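## Task

Lift the lid off culture plate E01, which sits in plate nest N1, and set it into plate nest N2 so that it lies flat inside N2's locators and is not upside down. E01 itself has to remain seated in N1. Everything must stay in place without the robot supporting it, and at the end the gripper must have released and backed away.

## Robot and tools

Robot: two arms, left_arm and right_arm, each with six joints and a parallel gripper. The names are just labels; left_arm sits on the +y side of the scene. Either arm may do the job, and the unused one may be parked out of the way. Keep the arms from striking or pushing on each other.

Frame: one shared scene frame, origin on the table top midway between the arms, +x out over the table, +z up. The state line (left_arm: ... | right_arm: ...) reports each gripper's end_effector_position in metres and end_effector_quat_wxyz. That point lies between the finger pads, about 1 cm back from the tips. The fingers point along the gripper's +z axis and close along its y axis. Printed hand positions can be somewhat wrong, worse when the arm is stretched far.

Tool execute_actions, argument actions (a list holding one item, or empty), optional pictures (true/false; images come by default).
- Empty list: returns the current state, commands nothing.
- Motion item: {"rows": [[...]], "steps": N}, N from 1 to 15 control steps of 1/30 s, default 15. Up to 15 rows; each row is used for one step, and the final row repeats to fill remaining steps.
- Wait item: {"steps": N} with no rows, N up to 300; nothing new is commanded and it returns once N steps have passed since the previous result.
Each row is one list of exactly 14 numbers covering both arms: left_arm's waist, shoulder, elbow, wrist pitch, wrist yaw, wrist roll, opening, then right_arm's same seven. Always send all 14 even if one arm stays still (repeat its current values). Joint values are absolute target angles in radians in joint space, the same quantities printed under Joint positions, not offsets. Stated ranges per arm: waist -2.880 to 2.880, shoulder 0.000 to 3.142, elbow 0.000 to 3.019, wrist pitch -1.693 to 1.571, wrist yaw -1.571 to 1.571, wrist roll -2.094 to 2.094. Real ends may differ by up to 0.019 rad. A target more than 0.019 rad beyond a stated end, and farther out than the joint's current angle, gets the whole call refused (nothing is sent). Targets past the real end are clipped, and a "joint sent to its limit" line may appear (possibly about an earlier action); its absence proves nothing.
Opening is an absolute value from -1 (closed) to +1 (fully open, pad gap 0.094 m). Between the extremes, fingers go to where grip_measured would read the commanded number. To hold something, command roughly 0.03 below the grip_measured seen when the pads touch; a smaller margin grips more gently. Each gripper's reading may be offset by about 1 mm. Very thin parts (under ~2 mm) get less force.

Motion limits: each joint's sent target is capped at a fixed lead over its measured angle (waist 0.264, shoulder 0.32, elbow 0.276, wrist pitch 0.33, wrist yaw 0.186, wrist roll 0.522 rad), and targets that would move the hand over 70 mm from where it is are scaled back, so large moves take several calls. Tiny commanded moves of a few mm may produce no motion. Between calls the arms keep heading for the last row sent until everything has nearly stopped or a step is HELD; after that, only a new action moves them further. Fingers still opening or closing continue regardless.

Result lines: Joint positions and Joint velocities give, per arm, the six joints (rad, rad/s) then the pad gap (m, m/s). grip_measured is the finger opening on the command scale. "joint command not followed" means a clearance check altered or blocked some joint targets; the rest of the row still ran. HELD flags steps where all or part of your row was withheld from the robot. MOTOR HOT appears from 85 °C; at 100 °C an OVER-TEMPERATURE FAULT drops that arm, so avoid holding loads for long periods. Occasionally a held part gets a short tug or a loose item is nudged.

Tool zoom_image: camera (cam_head_left, cam_head_right, cam_left_wrist, cam_right_wrist) and region [x0, y0, x1, y1] in pixels of that camera's latest 504x504 image, origin top-left, at most 504 by 504. Returns an enlarged view. Calibration (intrinsics K, distortion, T_world_to_cam) is supplied per camera; wrist camera poses follow their arm's joint readings, and small errors of a few mm and degrees are normal.

Tool finished_scene: argument scene, the number of the scene being closed.

Typical order: look, open the gripper, approach above the lid, descend, close to grip the lid (not the plate), lift straight up so the plate stays seated, carry over N2, lower until the lid sits flat and upright in the locators, open, rise clear, then finish. Avoid dropping or flinging anything, slamming into the table or parts, hard pushing, and knocking anything off the table.

Each tool is called after "Call:" as a command line: name --argument value for each argument, lists and objects as JSON in quotes; but a table of rows of numbers goes row by row, as --pt "numbers of a row", without its own name.

## Session

Call:
execute_actions --actions '[]'

Scene clock: 0.00 s of 7200.00 s.
left_arm: end_effector_position=(+0.5153, +0.3304, +0.4889) grip_measured=+1.000 end_effector_quat_wxyz=(+0.705, -0.037, +0.707, +0.039) | right_arm: end_effector_position=(+0.4040, +0.0332, +0.2345) grip_measured=+1.000 end_effector_quat_wxyz=(+0.043, -0.552, +0.832, -0.044)
Joint positions: left_arm=[0.016 1.045 1.039 0.002 0.017 0.003 0.094] | right_arm=[ 0.653  1.697  1.648 -1.448  0.098 -0.459  0.094]
Joint velocities: left_arm=[ 0.015 -0.005 -0.022 -0.007  0.022  0.022  0.   ] | right_arm=[-0.005 -0.005  0.007 -0.007  0.007  0.007  0.   ]
Motor temperatures (°C, as the motors report them): left_arm=[22 22 26 26 24 25] | right_arm=[22 23 25 24 23 24]

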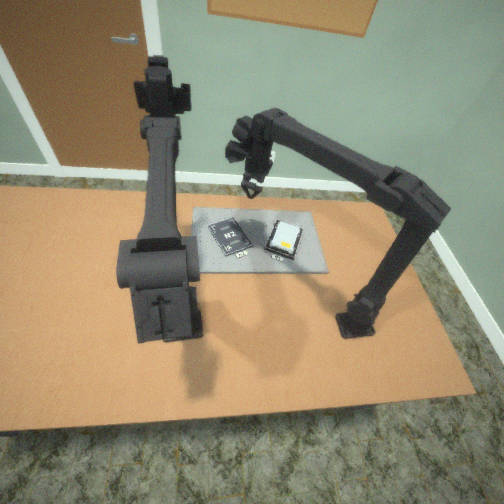

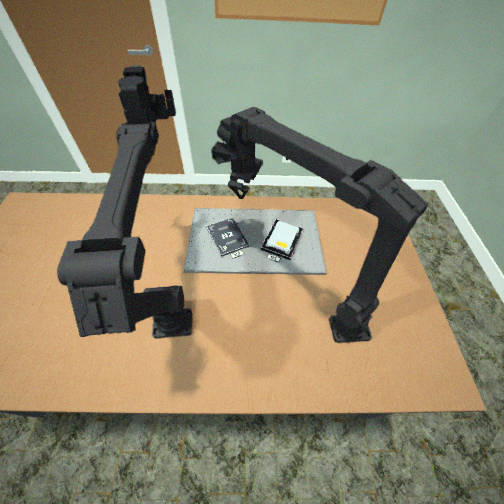

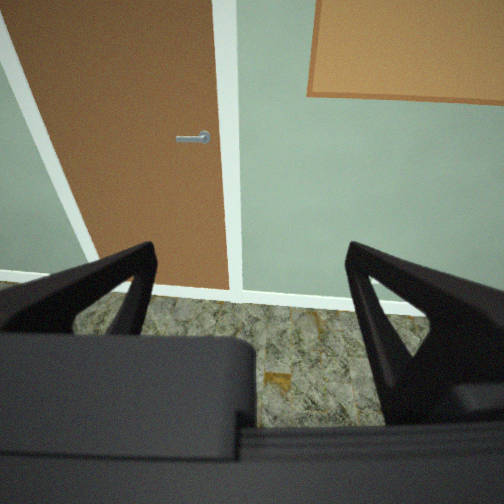

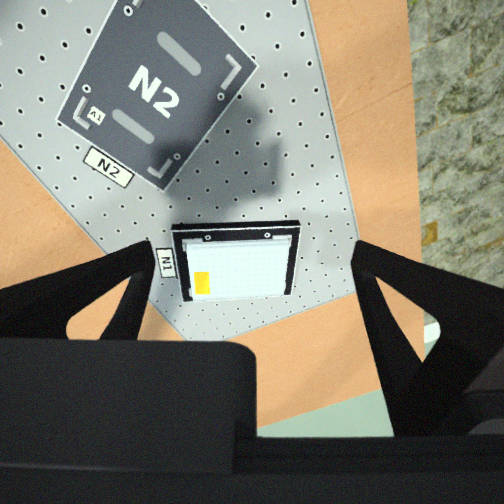

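Call:
zoom_image --camera "cam_head_right" --region '[170, 190, 340, 290]'

Call:
zoom_image --camera "cam_right_wrist" --region '[40, 0, 340, 320]'

Region (170, 190, 340, 290) of cam_head_right's 504x504 image, scaled by 2.965, with more detail than that image has; it fills the top 296 rows of this view, and the rest is white.

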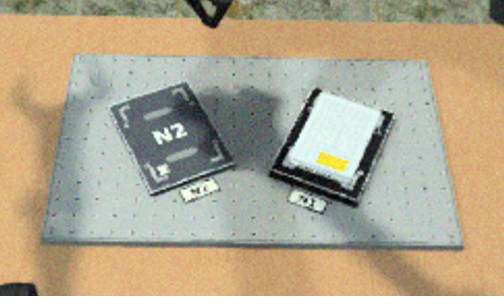

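Region (40, 0, 340, 320) of cam_right_wrist's 504x504 image, scaled by 1.575, with more detail than that image has; it fills the left 472 columns of this view, and the rest is white.

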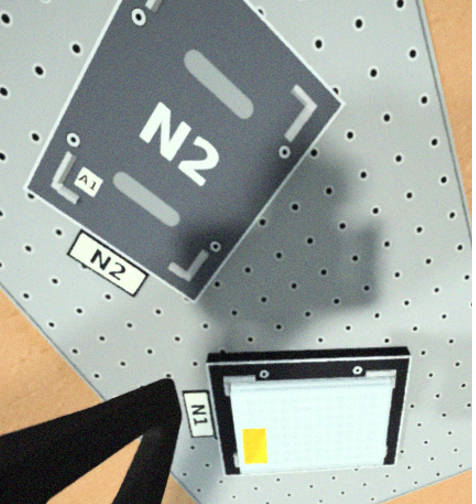

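Call:
execute_actions --actions '[{"rows":[[0.016,1.045,1.039,0.002,0.017,0.003,1,0.465,1.697,1.648,-1.522,0,1.0,1]],"steps":15}]' --pictures false

Call:
execute_actions --actions '[{"steps":45}]' --pictures false

Call:
execute_actions --actions '[{"rows":[[0.016,1.045,1.039,0.002,0.017,0.003,1,0.465,1.497,1.448,-1.522,0,1.0,1]],"steps":15}]' --pictures false

Call:
execute_actions --actions '[{"steps":45}]' --pictures false

Call:
execute_actions --actions '[{"rows":[[0.016,1.045,1.039,0.002,0.017,0.003,1,0.465,1.497,1.248,-1.322,0,1.0,1]],"steps":15}]' --pictures false

Call:
execute_actions --actions '[{"steps":45}]'

Scene clock: 27.53 s of 7200.00 s.
left_arm: end_effector_position=(+0.5153, +0.3304, +0.4889) grip_measured=+1.000 end_effector_quat_wxyz=(+0.705, -0.037, +0.707, +0.039) | right_arm: end_effector_position=(+0.4453, -0.0549, +0.2331) grip_measured=+1.000 end_effector_quat_wxyz=(+0.006, +0.154, +0.988, +0.003)
Joint positions: left_arm=[0.016 1.045 1.039 0.002 0.017 0.003 0.094] | right_arm=[ 0.441  1.697  1.648 -1.509  0.003  0.812  0.094]
Joint velocities: left_arm=[-0.015 -0.015 -0.002 -0.022 -0.037  0.022  0.   ] | right_arm=[ 0.249  0.005  0.017 -0.022 -0.022  1.209  0.   ]
Motor temperatures (°C, as the motors report them): left_arm=[22 23 31 26 24 25] | right_arm=[22 25 31 24 23 24]
Steps of this call (steps 1 to 90: nothing new was sent; then 24.03 s passed at rest; steps 91 to 105: all 15 steps of this action). Readings (joint positions):
91: left_arm=[0.016 1.045 1.039 0.002 0.017 0.003] | right_arm=[0.643 1.697 1.648 -1.456 0.057 -0.398]
92: left_arm=[0.016 1.045 1.039 0.002 0.017 0.003] | right_arm=[0.630 1.697 1.648 -1.469 0.027 -0.321]
94: left_arm=[0.016 1.045 1.039 0.002 0.017 0.003] | right_arm=[0.575 1.697 1.648 -1.490 0.004 -0.148]
98: left_arm=[0.016 1.045 1.039 0.002 0.017 0.003] | right_arm=[0.450 1.697 1.648 -1.505 0.002 0.250]
105: the state above

Scene clock: 29.03 s of 7200.00 s.
left_arm: end_effector_position=(+0.5153, +0.3304, +0.4889) grip_measured=+1.000 end_effector_quat_wxyz=(+0.705, -0.037, +0.707, +0.039) | right_arm: end_effector_position=(+0.4375, -0.0412, +0.2331) grip_measured=+1.000 end_effector_quat_wxyz=(+0.005, +0.227, +0.974, +0.004)
Joint positions: left_arm=[0.016 1.045 1.039 0.002 0.017 0.003 0.094] | right_arm=[ 0.47   1.697  1.648 -1.509  0.001  0.991  0.094]
Joint velocities: left_arm=[ 0.015 -0.015  0.012  0.002  0.037  0.066  0.   ] | right_arm=[-0.015 -0.005  0.007  0.012 -0.022 -0.051  0.   ]
Motor temperatures (°C, as the motors report them): left_arm=[22 23 31 26 24 25] | right_arm=[22 25 31 24 23 24]
Steps of this call (steps 1 to 30: the robot went on to your last target; steps 31 to 45: nothing new was sent). Readings (joint positions):
1: left_arm=[0.016 1.045 1.039 0.002 0.017 0.003] | right_arm=[0.449 1.697 1.648 -1.509 0.002 0.848]
2: left_arm=[0.016 1.045 1.039 0.002 0.017 0.003] | right_arm=[0.457 1.697 1.648 -1.509 0.002 0.877]
4: left_arm=[0.016 1.045 1.039 0.002 0.017 0.003] | right_arm=[0.468 1.697 1.648 -1.509 0.001 0.918]
8: left_arm=[0.016 1.045 1.039 0.002 0.017 0.003] | right_arm=[0.470 1.697 1.648 -1.509 0.001 0.962]
45: the state above
All arms were judged still, so your last target was given up. Only a new action makes them travel on or press farther. Fingers that are still opening or closing keep moving.

Scene clock: 29.53 s of 7200.00 s.
left_arm: end_effector_position=(+0.5153, +0.3304, +0.4889) grip_measured=+1.000 end_effector_quat_wxyz=(+0.705, -0.037, +0.707, +0.039) | right_arm: end_effector_position=(+0.3625, -0.0855, +0.2482) grip_measured=+1.000 end_effector_quat_wxyz=(-0.001, +0.228, +0.974, -0.002)
Joint positions: left_arm=[0.016 1.045 1.039 0.002 0.017 0.003 0.094] | right_arm=[ 0.47   1.477  1.425 -1.522  0.001  0.993  0.094]
Joint velocities: left_arm=[-0.015  0.005 -0.002 -0.012 -0.066  0.037  0.   ] | right_arm=[-0.015  0.044  0.007 -0.002 -0.022 -0.066  0.   ]
Motor temperatures (°C, as the motors report them): left_arm=[22 23 31 26 24 25] | right_arm=[22 25 31 24 23 24]
Steps of this call (steps 1 to 15: all 15 steps of this action). Readings (joint positions):
1: left_arm=[0.016 1.045 1.039 0.002 0.017 0.003] | right_arm=[0.470 1.683 1.623 -1.501 0.001 0.991]
2: left_arm=[0.016 1.045 1.039 0.002 0.017 0.003] | right_arm=[0.470 1.650 1.567 -1.498 0.001 0.991]
4: left_arm=[0.016 1.045 1.039 0.002 0.017 0.003] | right_arm=[0.470 1.575 1.459 -1.509 0.001 0.992]
8: left_arm=[0.016 1.045 1.039 0.002 0.017 0.003] | right_arm=[0.470 1.493 1.425 -1.522 0.001 0.993]
15: the state above

Scene clock: 31.03 s of 7200.00 s.
left_arm: end_effector_position=(+0.5153, +0.3304, +0.4889) grip_measured=+1.000 end_effector_quat_wxyz=(+0.705, -0.037, +0.707, +0.039) | right_arm: end_effector_position=(+0.3629, -0.0853, +0.2468) grip_measured=+1.000 end_effector_quat_wxyz=(-0.002, +0.228, +0.974, -0.003)
Joint positions: left_arm=[0.016 1.045 1.039 0.002 0.017 0.003 0.094] | right_arm=[ 0.47   1.48   1.425 -1.522  0.001  0.993  0.094]
Joint velocities: left_arm=[-0.005 -0.015 -0.037 -0.022 -0.022  0.037  0.   ] | right_arm=[-0.015 -0.005  0.007  0.002 -0.066 -0.066  0.   ]
Motor temperatures (°C, as the motors report them): left_arm=[22 23 31 26 24 25] | right_arm=[22 25 31 24 23 24]
Steps of this call (steps 1 to 15: the robot went on to your last target; steps 16 to 45: nothing new was sent). Readings (joint positions):
1: left_arm=[0.016 1.045 1.039 0.002 0.017 0.003] | right_arm=[0.470 1.478 1.425 -1.522 0.001 0.993]
2: left_arm=[0.016 1.045 1.039 0.002 0.017 0.003] | right_arm=[0.470 1.479 1.425 -1.522 0.001 0.993]
4: left_arm=[0.016 1.045 1.039 0.002 0.017 0.003] | right_arm=[0.470 1.480 1.425 -1.522 0.001 0.993]
8: left_arm=[0.016 1.045 1.039 0.002 0.017 0.003] | right_arm=[0.470 1.480 1.425 -1.522 0.001 0.993]
45: the state above
All arms were judged still, so your last target was given up. Only a new action makes them travel on or press farther. Fingers that are still opening or closing keep moving.

Scene clock: 31.53 s of 7200.00 s.
left_arm: end_effector_position=(+0.5153, +0.3304, +0.4889) grip_measured=+1.000 end_effector_quat_wxyz=(+0.705, -0.037, +0.707, +0.039) | right_arm: end_effector_position=(+0.3519, -0.0918, +0.1628) grip_measured=+1.000 end_effector_quat_wxyz=(-0.015, +0.228, +0.973, -0.015)
Joint positions: left_arm=[0.016 1.045 1.039 0.002 0.017 0.003 0.094] | right_arm=[ 0.47   1.506  1.229 -1.336  0.001  0.993  0.094]
Joint velocities: left_arm=[ 0.005  0.005 -0.022 -0.007  0.022  0.007  0.   ] | right_arm=[ 0.005 -0.015  0.002 -0.012 -0.007  0.022  0.   ]
Motor temperatures (°C, as the motors report them): left_arm=[22 23 31 26 24 25] | right_arm=[22 25 31 24 23 24]
Steps of this call (steps 1 to 15: all 15 steps of this action). Readings (joint positions):
1: left_arm=[0.016 1.045 1.039 0.002 0.017 0.003] | right_arm=[0.470 1.476 1.402 -1.484 0.001 0.993]
2: left_arm=[0.016 1.045 1.039 0.002 0.017 0.003] | right_arm=[0.470 1.464 1.361 -1.421 0.001 0.993]
4: left_arm=[0.016 1.045 1.039 0.002 0.017 0.003] | right_arm=[0.470 1.461 1.285 -1.363 0.001 0.993]
8: left_arm=[0.016 1.045 1.039 0.002 0.017 0.003] | right_arm=[0.470 1.498 1.229 -1.346 0.001 0.993]
15: the state above

Scene clock: 33.03 s of 7200.00 s.
left_arm: end_effector_position=(+0.5153, +0.3304, +0.4889) grip_measured=+1.000 end_effector_quat_wxyz=(+0.705, -0.037, +0.707, +0.039) | right_arm: end_effector_position=(+0.3519, -0.0918, +0.1628) grip_measured=+1.000 end_effector_quat_wxyz=(-0.015, +0.228, +0.973, -0.015)
Joint positions: left_arm=[0.016 1.045 1.039 0.002 0.017 0.003 0.094] | right_arm=[ 0.47   1.506  1.229 -1.336  0.001  0.993  0.094]
Joint velocities: left_arm=[-0.005 -0.005  0.002 -0.022 -0.051 -0.037  0.   ] | right_arm=[-0.005  0.005  0.007 -0.007 -0.095  0.007  0.   ]
Motor temperatures (°C, as the motors report them): left_arm=[22 23 30 26 24 25] | right_arm=[22 25 31 24 23 24]
Steps of this call (steps 1 to 15: the robot went on to your last target; steps 16 to 45: nothing new was sent). Readings (joint positions):
1: left_arm=[0.016 1.045 1.039 0.002 0.017 0.003] | right_arm=[0.470 1.506 1.229 -1.336 0.001 0.993]
2: left_arm=[0.016 1.045 1.039 0.002 0.017 0.003] | right_arm=[0.470 1.506 1.229 -1.336 0.001 0.993]
4: left_arm=[0.016 1.045 1.039 0.002 0.017 0.003] | right_arm=[0.470 1.506 1.229 -1.336 0.001 0.993]
8: left_arm=[0.016 1.045 1.039 0.002 0.017 0.003] | right_arm=[0.470 1.506 1.229 -1.336 0.001 0.993]
45: the state above
All arms were judged still, so your last target was given up. Only a new action makes them travel on or press farther. Fingers that are still opening or closing keep moving.
camera_calibration (this result's frames):
cam_right_wrist: T_world_to_cam=[[-0.439707, -0.8976, 0.0311802, 0.0663752], [-0.704302, 0.366143, 0.608192, 0.190664], [-0.557329, 0.245466, -0.793178, 0.469008], [0, 0, 0, 1]] pos_world=[0.424863, -0.125358, 0.253976]

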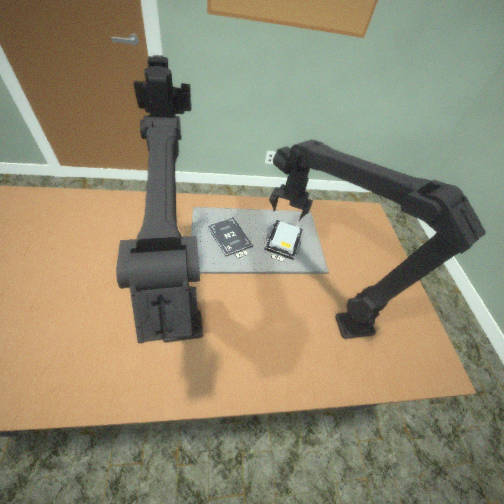

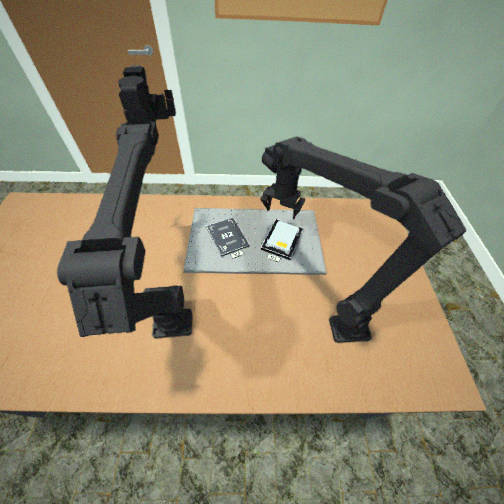

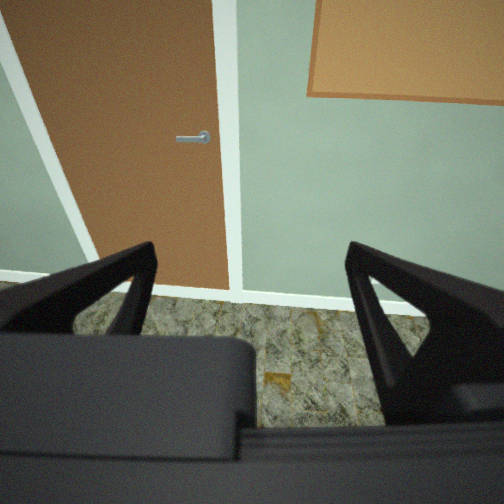

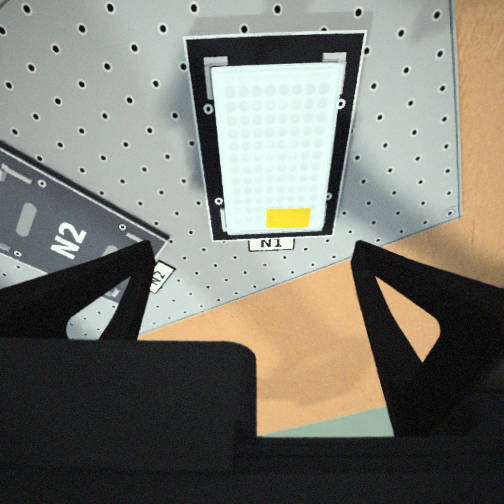

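Call:
execute_actions --actions '[{"rows":[[0.016,1.045,1.039,0.002,0.017,0.003,1,0.433,1.535,1.034,-1.035,0,0.93,1]],"steps":15}]' --pictures false

Call:
execute_actions --actions '[{"steps":30}]'

Scene clock: 49.67 s of 7200.00 s.
left_arm: end_effector_position=(+0.5153, +0.3304, +0.4889) grip_measured=+1.000 end_effector_quat_wxyz=(+0.705, -0.037, +0.707, +0.039) | right_arm: end_effector_position=(+0.3458, -0.1134, +0.0708) grip_measured=+1.000 end_effector_quat_wxyz=(-0.004, +0.221, +0.975, -0.004)
Joint positions: left_arm=[0.016 1.045 1.039 0.002 0.017 0.003 0.094] | right_arm=[ 0.432  1.545  1.012 -1.049  0.001  0.94   0.094]
Joint velocities: left_arm=[-0.024 -0.015  0.012  0.017 -0.051 -0.022  0.   ] | right_arm=[-0.005 -0.005 -0.012  0.002  0.022 -0.081  0.   ]
Motor temperatures (°C, as the motors report them): left_arm=[22 23 30 26 24 25] | right_arm=[22 25 31 24 23 24]
Steps of this call (steps 1 to 90: nothing new was sent; then 13.13 s passed at rest; steps 91 to 105: all 15 steps of this action). Readings (joint positions):
91: left_arm=[0.016 1.045 1.039 0.002 0.017 0.003] | right_arm=[0.469 1.503 1.206 -1.285 0.001 0.986]
92: left_arm=[0.016 1.045 1.039 0.002 0.017 0.003] | right_arm=[0.465 1.492 1.165 -1.199 0.001 0.977]
94: left_arm=[0.016 1.045 1.039 0.002 0.017 0.003] | right_arm=[0.453 1.494 1.084 -1.096 0.001 0.963]
98: left_arm=[0.016 1.045 1.039 0.002 0.017 0.003] | right_arm=[0.433 1.537 1.014 -1.063 0.001 0.949]
105: the state above

Scene clock: 50.67 s of 7200.00 s.
left_arm: end_effector_position=(+0.5153, +0.3304, +0.4889) grip_measured=+1.000 end_effector_quat_wxyz=(+0.705, -0.037, +0.707, +0.039) | right_arm: end_effector_position=(+0.3458, -0.1134, +0.0708) grip_measured=+1.000 end_effector_quat_wxyz=(-0.004, +0.220, +0.976, -0.004)
Joint positions: left_arm=[0.016 1.045 1.039 0.002 0.017 0.003 0.094] | right_arm=[ 0.432  1.545  1.012 -1.049  0.001  0.938  0.094]
Joint velocities: left_arm=[-0.005 -0.015  0.002 -0.012 -0.037 -0.022  0.   ] | right_arm=[-0.005 -0.005 -0.007 -0.002  0.022 -0.007  0.   ]
Motor temperatures (°C, as the motors report them): left_arm=[22 23 30 26 24 25] | right_arm=[22 25 31 24 23 24]
Steps of this call (steps 1 to 15: the robot went on to your last target; steps 16 to 30: nothing new was sent). Readings (joint positions):
1: left_arm=[0.016 1.045 1.039 0.002 0.017 0.003] | right_arm=[0.432 1.545 1.012 -1.049 0.001 0.940]
2: left_arm=[0.016 1.045 1.039 0.002 0.017 0.003] | right_arm=[0.432 1.545 1.012 -1.049 0.001 0.940]
4: left_arm=[0.016 1.045 1.039 0.002 0.017 0.003] | right_arm=[0.432 1.545 1.012 -1.049 0.001 0.939]
8: left_arm=[0.016 1.045 1.039 0.002 0.017 0.003] | right_arm=[0.432 1.545 1.012 -1.049 0.001 0.939]
30: the state above
All arms were judged still, so your last target was given up. Only a new action makes them travel on or press farther. Fingers that are still opening or closing keep moving.
camera_calibration (this result's frames):
cam_right_wrist: T_world_to_cam=[[-0.425059, -0.905148, 0.00568931, 0.0430404], [-0.725579, 0.344477, 0.59571, 0.255981], [-0.541165, 0.249083, -0.80318, 0.393474], [0, 0, 0, 1]] pos_world=[0.416964, -0.14723, 0.163295]

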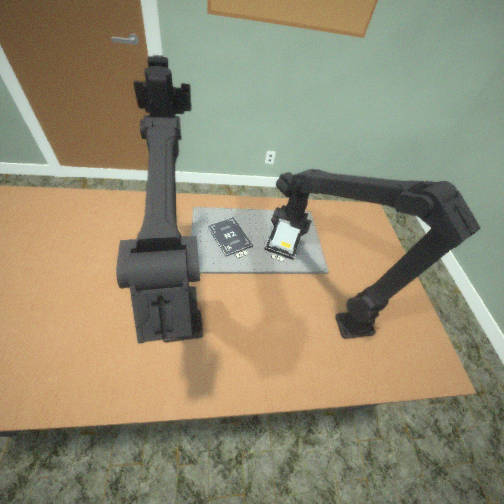

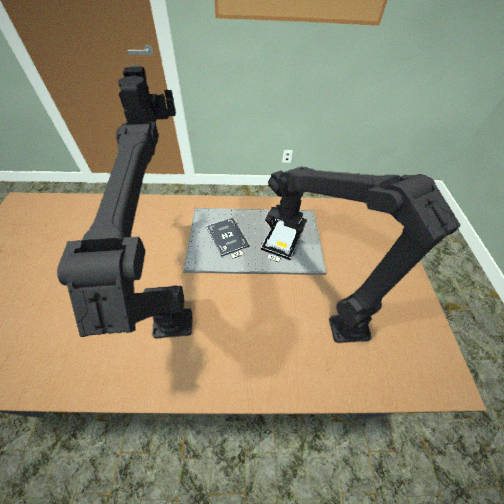

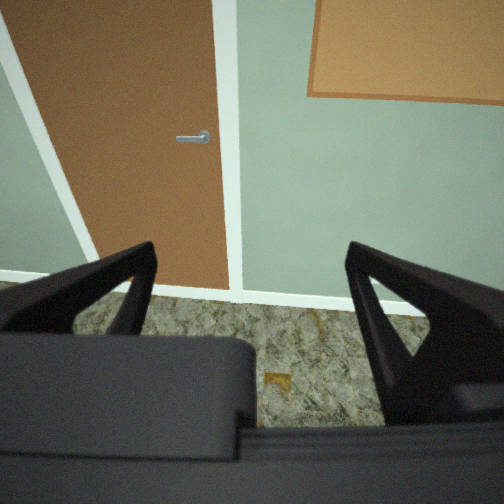

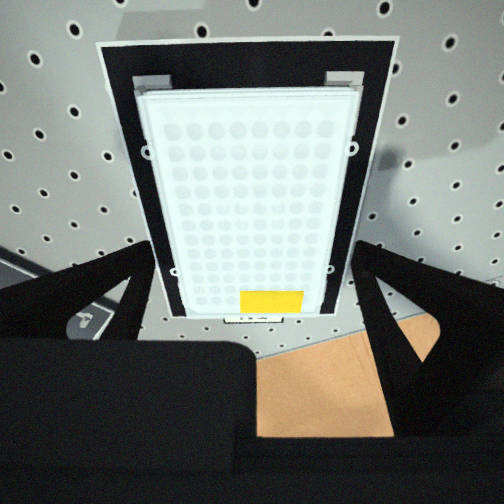

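Call:
zoom_image --camera "cam_head_left" --region '[250, 200, 330, 270]'

Call:
zoom_image --camera "cam_right_wrist" --region '[90, 40, 290, 200]'

Region (250, 200, 330, 270) of cam_head_left's 504x504 image, scaled by 6.300, with more detail than that image has; it fills the top 441 rows of this view, and the rest is white.

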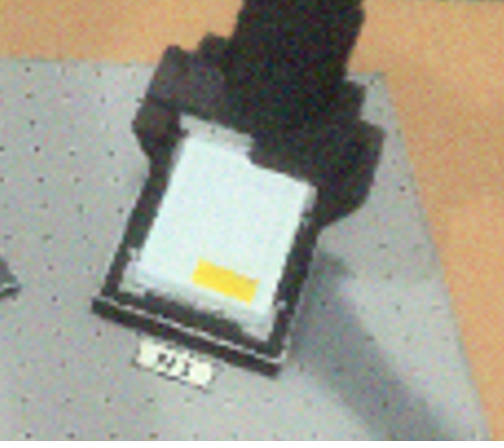

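Region (90, 40, 290, 200) of cam_right_wrist's 504x504 image, scaled by 2.520, with more detail than that image has; it fills the top 403 rows of this view, and the rest is white.

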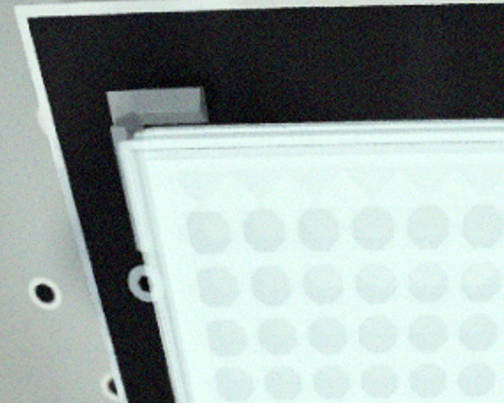

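Call:
execute_actions --actions '[{"rows":[[0.016,1.045,1.039,0.002,0.017,0.003,1,0.433,1.575,1.003,-0.957,0,0.915,1]],"steps":15}]' --pictures false

Call:
execute_actions --actions '[{"steps":20}]'

Scene clock: 60.63 s of 7200.00 s.
left_arm: end_effector_position=(+0.5153, +0.3304, +0.4889) grip_measured=+1.000 end_effector_quat_wxyz=(+0.705, -0.037, +0.707, +0.039) | right_arm: end_effector_position=(+0.3593, -0.1061, +0.0638) grip_measured=+1.000 end_effector_quat_wxyz=(+0.018, +0.213, +0.977, +0.014)
Joint positions: left_arm=[0.016 1.045 1.039 0.002 0.017 0.003 0.094] | right_arm=[ 0.432  1.559  1.006 -0.972  0.001  0.924  0.094]
Joint velocities: left_arm=[ 0.005 -0.005  0.012  0.007 -0.037  0.007  0.   ] | right_arm=[ 0.005 -0.005 -0.002  0.002  0.007 -0.037  0.   ]
Motor temperatures (°C, as the motors report them): left_arm=[22 23 31 26 24 25] | right_arm=[22 25 31 24 23 24]
Steps of this call (steps 1 to 90: nothing new was sent; then 6.47 s passed at rest; steps 91 to 105: all 15 steps of this action). Readings (joint positions):
91: left_arm=[0.016 1.045 1.039 0.002 0.017 0.003] | right_arm=[0.432 1.545 1.010 -1.035 0.001 0.936]
92: left_arm=[0.016 1.045 1.039 0.002 0.017 0.003] | right_arm=[0.432 1.546 1.007 -1.012 0.001 0.933]
94: left_arm=[0.016 1.045 1.039 0.002 0.017 0.003] | right_arm=[0.432 1.551 1.006 -0.984 0.001 0.930]
98: left_arm=[0.016 1.045 1.039 0.002 0.017 0.003] | right_arm=[0.432 1.558 1.006 -0.973 0.001 0.926]
105: the state above

Scene clock: 61.30 s of 7200.00 s.
left_arm: end_effector_position=(+0.5153, +0.3304, +0.4889) grip_measured=+1.000 end_effector_quat_wxyz=(+0.705, -0.037, +0.707, +0.039) | right_arm: end_effector_position=(+0.3593, -0.1061, +0.0638) grip_measured=+1.000 end_effector_quat_wxyz=(+0.018, +0.212, +0.977, +0.014)
Joint positions: left_arm=[0.016 1.045 1.039 0.002 0.017 0.003 0.094] | right_arm=[ 0.432  1.559  1.006 -0.972  0.001  0.923  0.094]
Joint velocities: left_arm=[-0.015  0.005  0.002  0.007  0.007 -0.007  0.   ] | right_arm=[-0.015 -0.015 -0.002 -0.007 -0.037 -0.022  0.   ]
Motor temperatures (°C, as the motors report them): left_arm=[22 23 31 26 24 25] | right_arm=[22 25 31 24 23 24]
Steps of this call (steps 1 to 15: the robot went on to your last target; steps 16 to 20: nothing new was sent). Readings (joint positions):
1: left_arm=[0.016 1.045 1.039 0.002 0.017 0.003] | right_arm=[0.432 1.559 1.006 -0.972 0.001 0.924]
2: left_arm=[0.016 1.045 1.039 0.002 0.017 0.003] | right_arm=[0.432 1.559 1.006 -0.972 0.001 0.924]
4: left_arm=[0.016 1.045 1.039 0.002 0.017 0.003] | right_arm=[0.432 1.559 1.006 -0.972 0.001 0.924]
8: left_arm=[0.016 1.045 1.039 0.002 0.017 0.003] | right_arm=[0.432 1.559 1.006 -0.972 0.001 0.923]
20: the state above
All arms were judged still, so your last target was given up. Only a new action makes them travel on or press farther. Fingers that are still opening or closing keep moving.
camera_calibration (this result's frames):
cam_right_wrist: T_world_to_cam=[[-0.410322, -0.911055, -0.0401811, 0.0524009], [-0.760164, 0.317358, 0.566952, 0.278846], [-0.503773, 0.263177, -0.82277, 0.382585], [0, 0, 0, 1]] pos_world=[0.426206, -0.141441, 0.158793]

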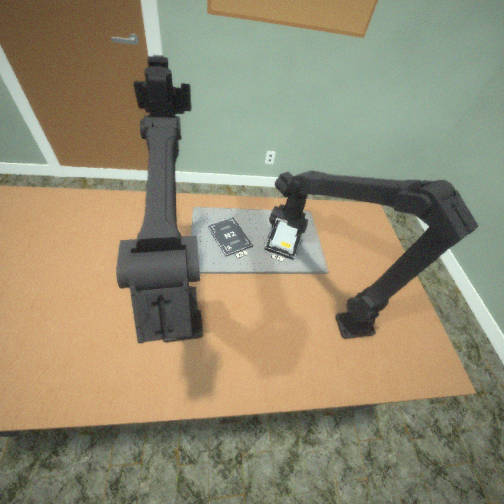

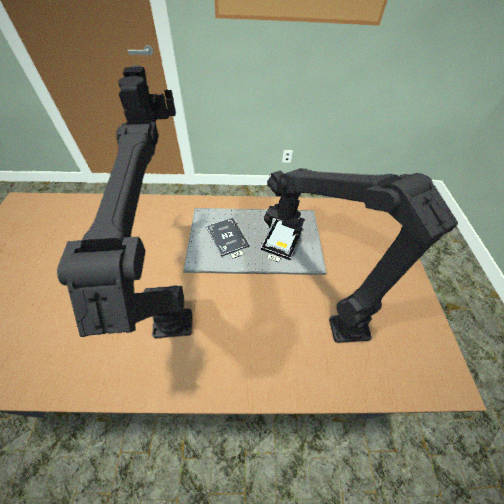

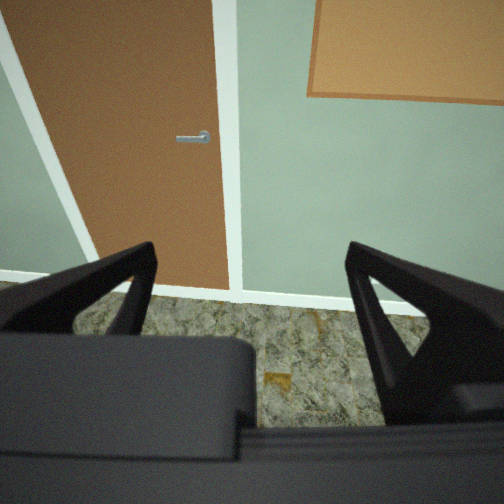

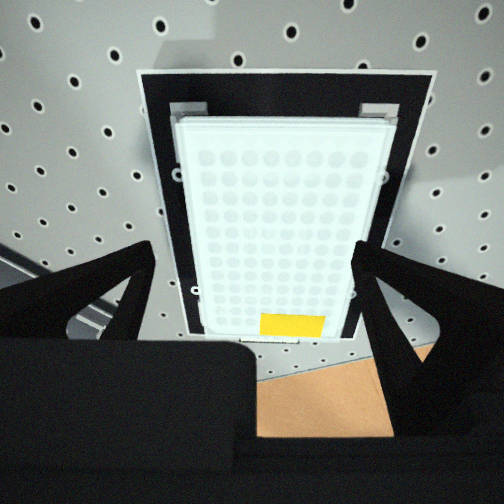

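Call:
execute_actions --actions '[{"rows":[[0.016,1.045,1.039,0.002,0.017,0.003,1,0.433,1.559,0.985,-1.0,0,0.915,1]],"steps":15}]' --pictures false

Scene clock: 66.47 s of 7200.00 s.
left_arm: end_effector_position=(+0.5153, +0.3304, +0.4889) grip_measured=+1.000 end_effector_quat_wxyz=(+0.705, -0.037, +0.707, +0.039) | right_arm: end_effector_position=(+0.3462, -0.1132, +0.0558) grip_measured=+1.000 end_effector_quat_wxyz=(+0.002, +0.212, +0.977, +0.001)
Joint positions: left_arm=[0.016 1.045 1.039 0.002 0.017 0.003 0.094] | right_arm=[ 0.432  1.559  0.982 -0.988  0.001  0.923  0.094]
Joint velocities: left_arm=[-0.015 -0.015  0.007 -0.022 -0.007 -0.007  0.   ] | right_arm=[-0.015 -0.005 -0.017  0.012 -0.037 -0.037  0.   ]
Motor temperatures (°C, as the motors report them): left_arm=[22 23 31 26 24 25] | right_arm=[22 25 31 24 23 24]
Steps of this call (steps 1 to 90: nothing new was sent; then 1.67 s passed at rest; steps 91 to 105: all 15 steps of this action). Readings (joint positions):
91: left_arm=[0.016 1.045 1.039 0.002 0.017 0.003] | right_arm=[0.432 1.559 1.004 -0.974 0.001 0.923]
92: left_arm=[0.016 1.045 1.039 0.002 0.017 0.003] | right_arm=[0.432 1.559 1.001 -0.977 0.001 0.923]
94: left_arm=[0.016 1.045 1.039 0.002 0.017 0.003] | right_arm=[0.432 1.559 0.992 -0.983 0.001 0.923]
98: left_arm=[0.016 1.045 1.039 0.002 0.017 0.003] | right_arm=[0.432 1.559 0.982 -0.988 0.001 0.923]
105: the state above

Call:
execute_actions --actions '[{"rows":[[0.016,1.045,1.039,0.002,0.017,0.003,1,0.433,1.595,0.985,-0.965,0,0.915,1]],"steps":15}]'

Scene clock: 69.17 s of 7200.00 s.
left_arm: end_effector_position=(+0.5153, +0.3304, +0.4889) grip_measured=+1.000 end_effector_quat_wxyz=(+0.705, -0.037, +0.707, +0.039) | right_arm: end_effector_position=(+0.3466, -0.1129, +0.0475) grip_measured=+1.000 end_effector_quat_wxyz=(-0.002, +0.212, +0.977, -0.003)
Joint positions: left_arm=[0.016 1.045 1.039 0.002 0.017 0.003 0.094] | right_arm=[ 0.432  1.58   0.982 -0.98   0.001  0.923  0.094]
Joint velocities: left_arm=[-0.005 -0.005  0.002 -0.007 -0.066  0.022  0.   ] | right_arm=[-0.005  0.005 -0.017 -0.007  0.051 -0.051  0.   ]
Motor temperatures (°C, as the motors report them): left_arm=[22 23 31 26 24 25] | right_arm=[22 25 31 24 23 24]
Steps of this call (steps 1 to 15: the robot went on to your last target; steps 16 to 66: nothing new was sent; steps 67 to 81: all 15 steps of this action). Readings (joint positions):
67: left_arm=[0.016 1.045 1.039 0.002 0.017 0.003] | right_arm=[0.432 1.560 0.982 -0.987 0.001 0.923]
68: left_arm=[0.016 1.045 1.039 0.002 0.017 0.003] | right_arm=[0.432 1.562 0.982 -0.985 0.001 0.923]
70: left_arm=[0.016 1.045 1.039 0.002 0.017 0.003] | right_arm=[0.432 1.568 0.982 -0.981 0.001 0.923]
74: left_arm=[0.016 1.045 1.039 0.002 0.017 0.003] | right_arm=[0.432 1.579 0.982 -0.980 0.001 0.923]
81: the state above
camera_calibration (this result's frames):
cam_right_wrist: T_world_to_cam=[[-0.411214, -0.911537, 0.00195669, 0.038581], [-0.733085, 0.331984, 0.59361, 0.271593], [-0.541747, 0.242666, -0.80475, 0.374648], [0, 0, 0, 1]] pos_world=[0.41793, -0.145911, 0.140202]

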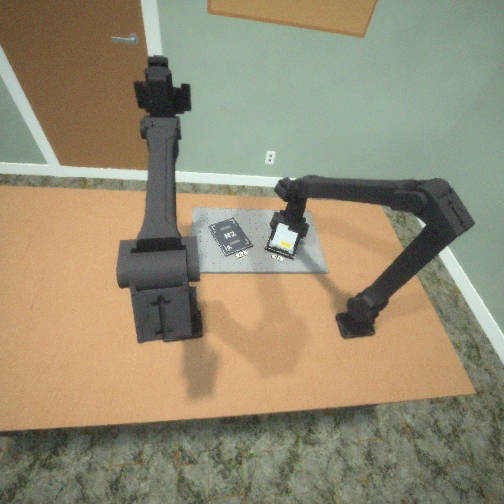

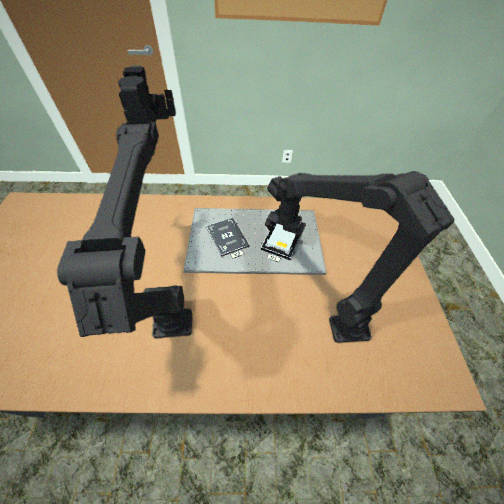

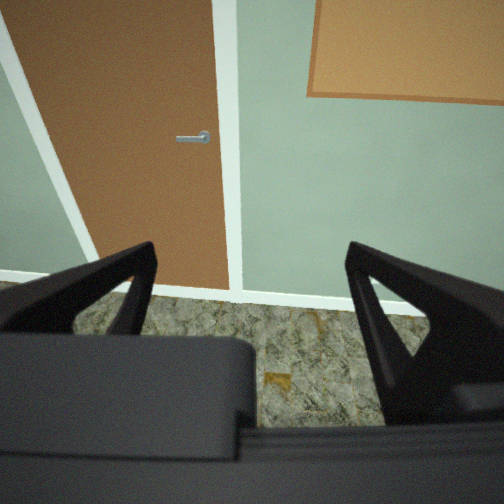

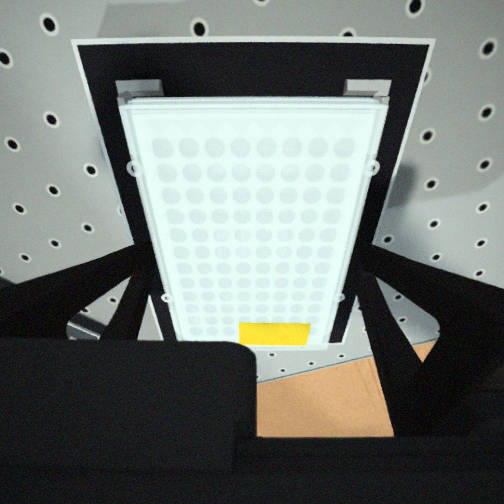

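Call:
execute_actions --actions '[{"rows":[[0.016,1.045,1.039,0.002,0.017,0.003,1,0.433,1.58,0.985,-0.98,0,0.923,0.78]],"steps":15}]' --pictures false

Call:
execute_actions --actions '[{"steps":15}]' --pictures false

Scene clock: 74.80 s of 7200.00 s.
left_arm: end_effector_position=(+0.5153, +0.3304, +0.4889) grip_measured=+1.000 end_effector_quat_wxyz=(+0.705, -0.037, +0.707, +0.039) | right_arm: end_effector_position=(+0.3466, -0.1129, +0.0475) grip_measured=+0.793 end_effector_quat_wxyz=(-0.002, +0.212, +0.977, -0.003)
Joint positions: left_arm=[0.016 1.045 1.039 0.002 0.017 0.003 0.094] | right_arm=[ 0.432  1.58   0.982 -0.98   0.001  0.923  0.084]
Joint velocities: left_arm=[-0.015 -0.005  0.007 -0.007 -0.066 -0.051  0.   ] | right_arm=[-0.005  0.005  0.002 -0.007  0.007 -0.007  0.001]
Motor temperatures (°C, as the motors report them): left_arm=[22 23 31 26 24 25] | right_arm=[22 25 31 24 23 24]
Steps of this call (steps 1 to 15: the robot went on to your last target; steps 16 to 90: nothing new was sent; then 2.13 s passed at rest; steps 91 to 105: all 15 steps of this action). Readings (joint positions):
91: left_arm=[0.016 1.045 1.039 0.002 0.017 0.003] | right_arm=[0.432 1.580 0.982 -0.980 0.001 0.923]
92: left_arm=[0.016 1.045 1.039 0.002 0.017 0.003] | right_arm=[0.432 1.580 0.982 -0.980 0.001 0.923]
94: left_arm=[0.016 1.045 1.039 0.002 0.017 0.003] | right_arm=[0.432 1.580 0.982 -0.980 0.001 0.923]
98: left_arm=[0.016 1.045 1.039 0.002 0.017 0.003] | right_arm=[0.432 1.580 0.982 -0.980 0.001 0.923]
105: the state above

Scene clock: 75.30 s of 7200.00 s.
left_arm: end_effector_position=(+0.5153, +0.3304, +0.4889) grip_measured=+1.000 end_effector_quat_wxyz=(+0.705, -0.037, +0.707, +0.039) | right_arm: end_effector_position=(+0.3466, -0.1129, +0.0475) grip_measured=+0.793 end_effector_quat_wxyz=(-0.002, +0.212, +0.977, -0.003)
Joint positions: left_arm=[0.016 1.045 1.039 0.002 0.017 0.003 0.094] | right_arm=[ 0.432  1.58   0.982 -0.98   0.001  0.923  0.084]
Joint velocities: left_arm=[-0.015 -0.005 -0.017  0.002  0.007 -0.007  0.   ] | right_arm=[-0.005 -0.005 -0.012  0.002  0.007 -0.066 -0.   ]
Motor temperatures (°C, as the motors report them): left_arm=[22 23 31 26 24 25] | right_arm=[22 25 31 24 23 24]
Steps of this call (steps 1 to 15: the robot went on to your last target). Readings (joint positions):
1: left_arm=[0.016 1.045 1.039 0.002 0.017 0.003] | right_arm=[0.432 1.580 0.982 -0.980 0.001 0.923]
2: left_arm=[0.016 1.045 1.039 0.002 0.017 0.003] | right_arm=[0.432 1.580 0.982 -0.980 0.001 0.923]
4: left_arm=[0.016 1.045 1.039 0.002 0.017 0.003] | right_arm=[0.432 1.580 0.982 -0.980 0.001 0.923]
8: left_arm=[0.016 1.045 1.039 0.002 0.017 0.003] | right_arm=[0.432 1.580 0.982 -0.980 0.001 0.923]
15: the state above
All arms were judged still, so your last target was given up. Only a new action makes them travel on or press farther. Fingers that are still opening or closing keep moving.

Lift with shoulder.

Call:
execute_actions --actions '[{"rows":[[0.016,1.045,1.039,0.002,0.017,0.003,1,0.433,1.58,0.985,-0.98,0,0.923,0.76],[0.016,1.045,1.039,0.002,0.017,0.003,1,0.433,1.58,0.985,-0.98,0,0.923,0.76],[0.016,1.045,1.039,0.002,0.017,0.003,1,0.433,1.58,0.985,-0.98,0,0.923,0.76],[0.016,1.045,1.039,0.002,0.017,0.003,1,0.433,1.58,0.985,-0.98,0,0.923,0.76],[0.016,1.045,1.039,0.002,0.017,0.003,1,0.433,1.55,0.985,-0.995,0,0.923,0.76],[0.016,1.045,1.039,0.002,0.017,0.003,1,0.433,1.54,0.985,-1.0,0,0.923,0.76],[0.016,1.045,1.039,0.002,0.017,0.003,1,0.433,1.53,0.985,-1.005,0,0.923,0.76]],"steps":15}]' --pictures false

Call:
execute_actions --actions '[{"steps":10}]'

Scene clock: 81.37 s of 7200.00 s.
left_arm: end_effector_position=(+0.5153, +0.3304, +0.4889) grip_measured=+1.000 end_effector_quat_wxyz=(+0.705, -0.037, +0.707, +0.039) | right_arm: end_effector_position=(+0.3470, -0.1127, +0.0652) grip_measured=+0.780 end_effector_quat_wxyz=(+0.011, +0.212, +0.977, +0.008)
Joint positions: left_arm=[0.016 1.045 1.039 0.002 0.017 0.003 0.094] | right_arm=[ 0.432  1.534  0.982 -0.991  0.001  0.923  0.084]
Joint velocities: left_arm=[ 0.005 -0.015 -0.017 -0.012 -0.022 -0.007  0.   ] | right_arm=[-0.015 -0.005 -0.002  0.002 -0.051  0.007  0.001]
Motor temperatures (°C, as the motors report them): left_arm=[22 23 31 26 24 25] | right_arm=[22 25 30 24 23 24]
Steps of this call (steps 1 to 90: nothing new was sent; then 2.57 s passed at rest; steps 91 to 105: all 15 steps of this action). Readings (joint positions):
91: left_arm=[0.016 1.045 1.039 0.002 0.017 0.003] | right_arm=[0.432 1.580 0.982 -0.980 0.001 0.923]
92: left_arm=[0.016 1.045 1.039 0.002 0.017 0.003] | right_arm=[0.432 1.580 0.982 -0.980 0.001 0.923]
94: left_arm=[0.016 1.045 1.039 0.002 0.017 0.003] | right_arm=[0.432 1.580 0.982 -0.980 0.001 0.923]
98: left_arm=[0.016 1.045 1.039 0.002 0.017 0.003] | right_arm=[0.432 1.567 0.982 -0.986 0.001 0.923]
105: the state above

Scene clock: 81.70 s of 7200.00 s.
left_arm: end_effector_position=(+0.5153, +0.3304, +0.4889) grip_measured=+1.000 end_effector_quat_wxyz=(+0.705, -0.037, +0.707, +0.039) | right_arm: end_effector_position=(+0.3470, -0.1127, +0.0652) grip_measured=+0.780 end_effector_quat_wxyz=(+0.011, +0.212, +0.977, +0.008)
Joint positions: left_arm=[0.016 1.045 1.039 0.002 0.017 0.003 0.094] | right_arm=[ 0.432  1.534  0.982 -0.991  0.001  0.923  0.084]
Joint velocities: left_arm=[-0.005 -0.005  0.012  0.012 -0.007 -0.022  0.   ] | right_arm=[-0.015 -0.015 -0.012  0.017 -0.051 -0.11  -0.   ]
Motor temperatures (°C, as the motors report them): left_arm=[22 23 31 26 24 25] | right_arm=[22 25 30 24 23 24]
Steps of this call (steps 1 to 10: the robot went on to your last target). Readings (joint positions):
1: left_arm=[0.016 1.045 1.039 0.002 0.017 0.003] | right_arm=[0.432 1.534 0.982 -0.991 0.001 0.923]
2: left_arm=[0.016 1.045 1.039 0.002 0.017 0.003] | right_arm=[0.432 1.534 0.982 -0.991 0.001 0.923]
4: left_arm=[0.016 1.045 1.039 0.002 0.017 0.003] | right_arm=[0.432 1.534 0.982 -0.991 0.001 0.923]
8: left_arm=[0.016 1.045 1.039 0.002 0.017 0.003] | right_arm=[0.432 1.534 0.982 -0.991 0.001 0.923]
10: the state above
camera_calibration (this result's frames):
cam_right_wrist: T_world_to_cam=[[-0.410869, -0.911351, -0.0250305, 0.040595], [-0.750567, 0.322542, 0.576729, 0.267475], [-0.517529, 0.255747, -0.816552, 0.382842], [0, 0, 0, 1]] pos_world=[0.415569, -0.147186, 0.159366]

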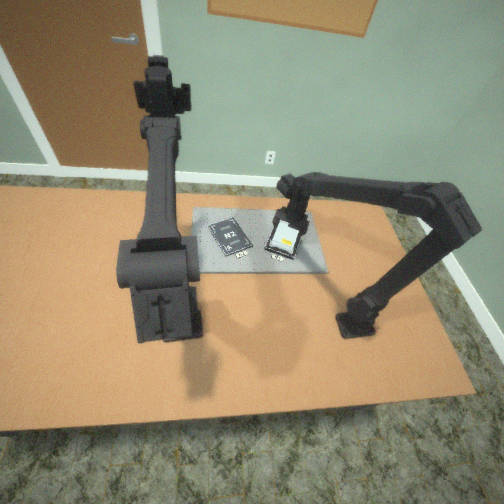

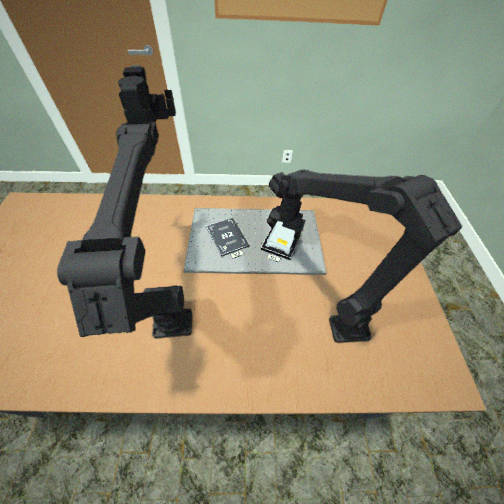

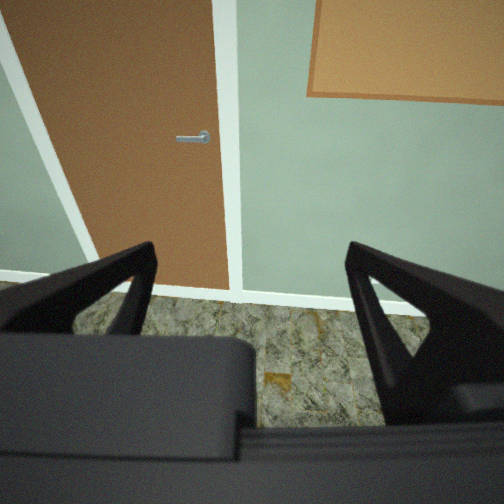

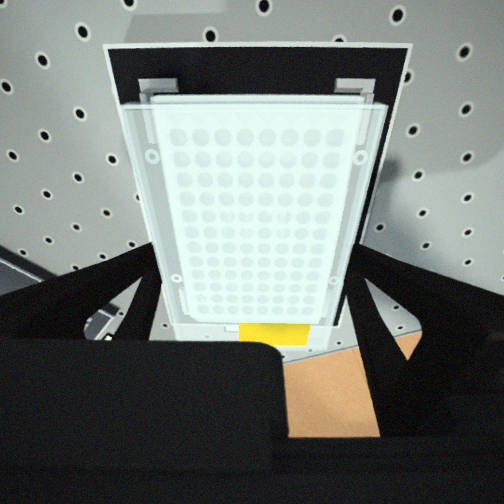

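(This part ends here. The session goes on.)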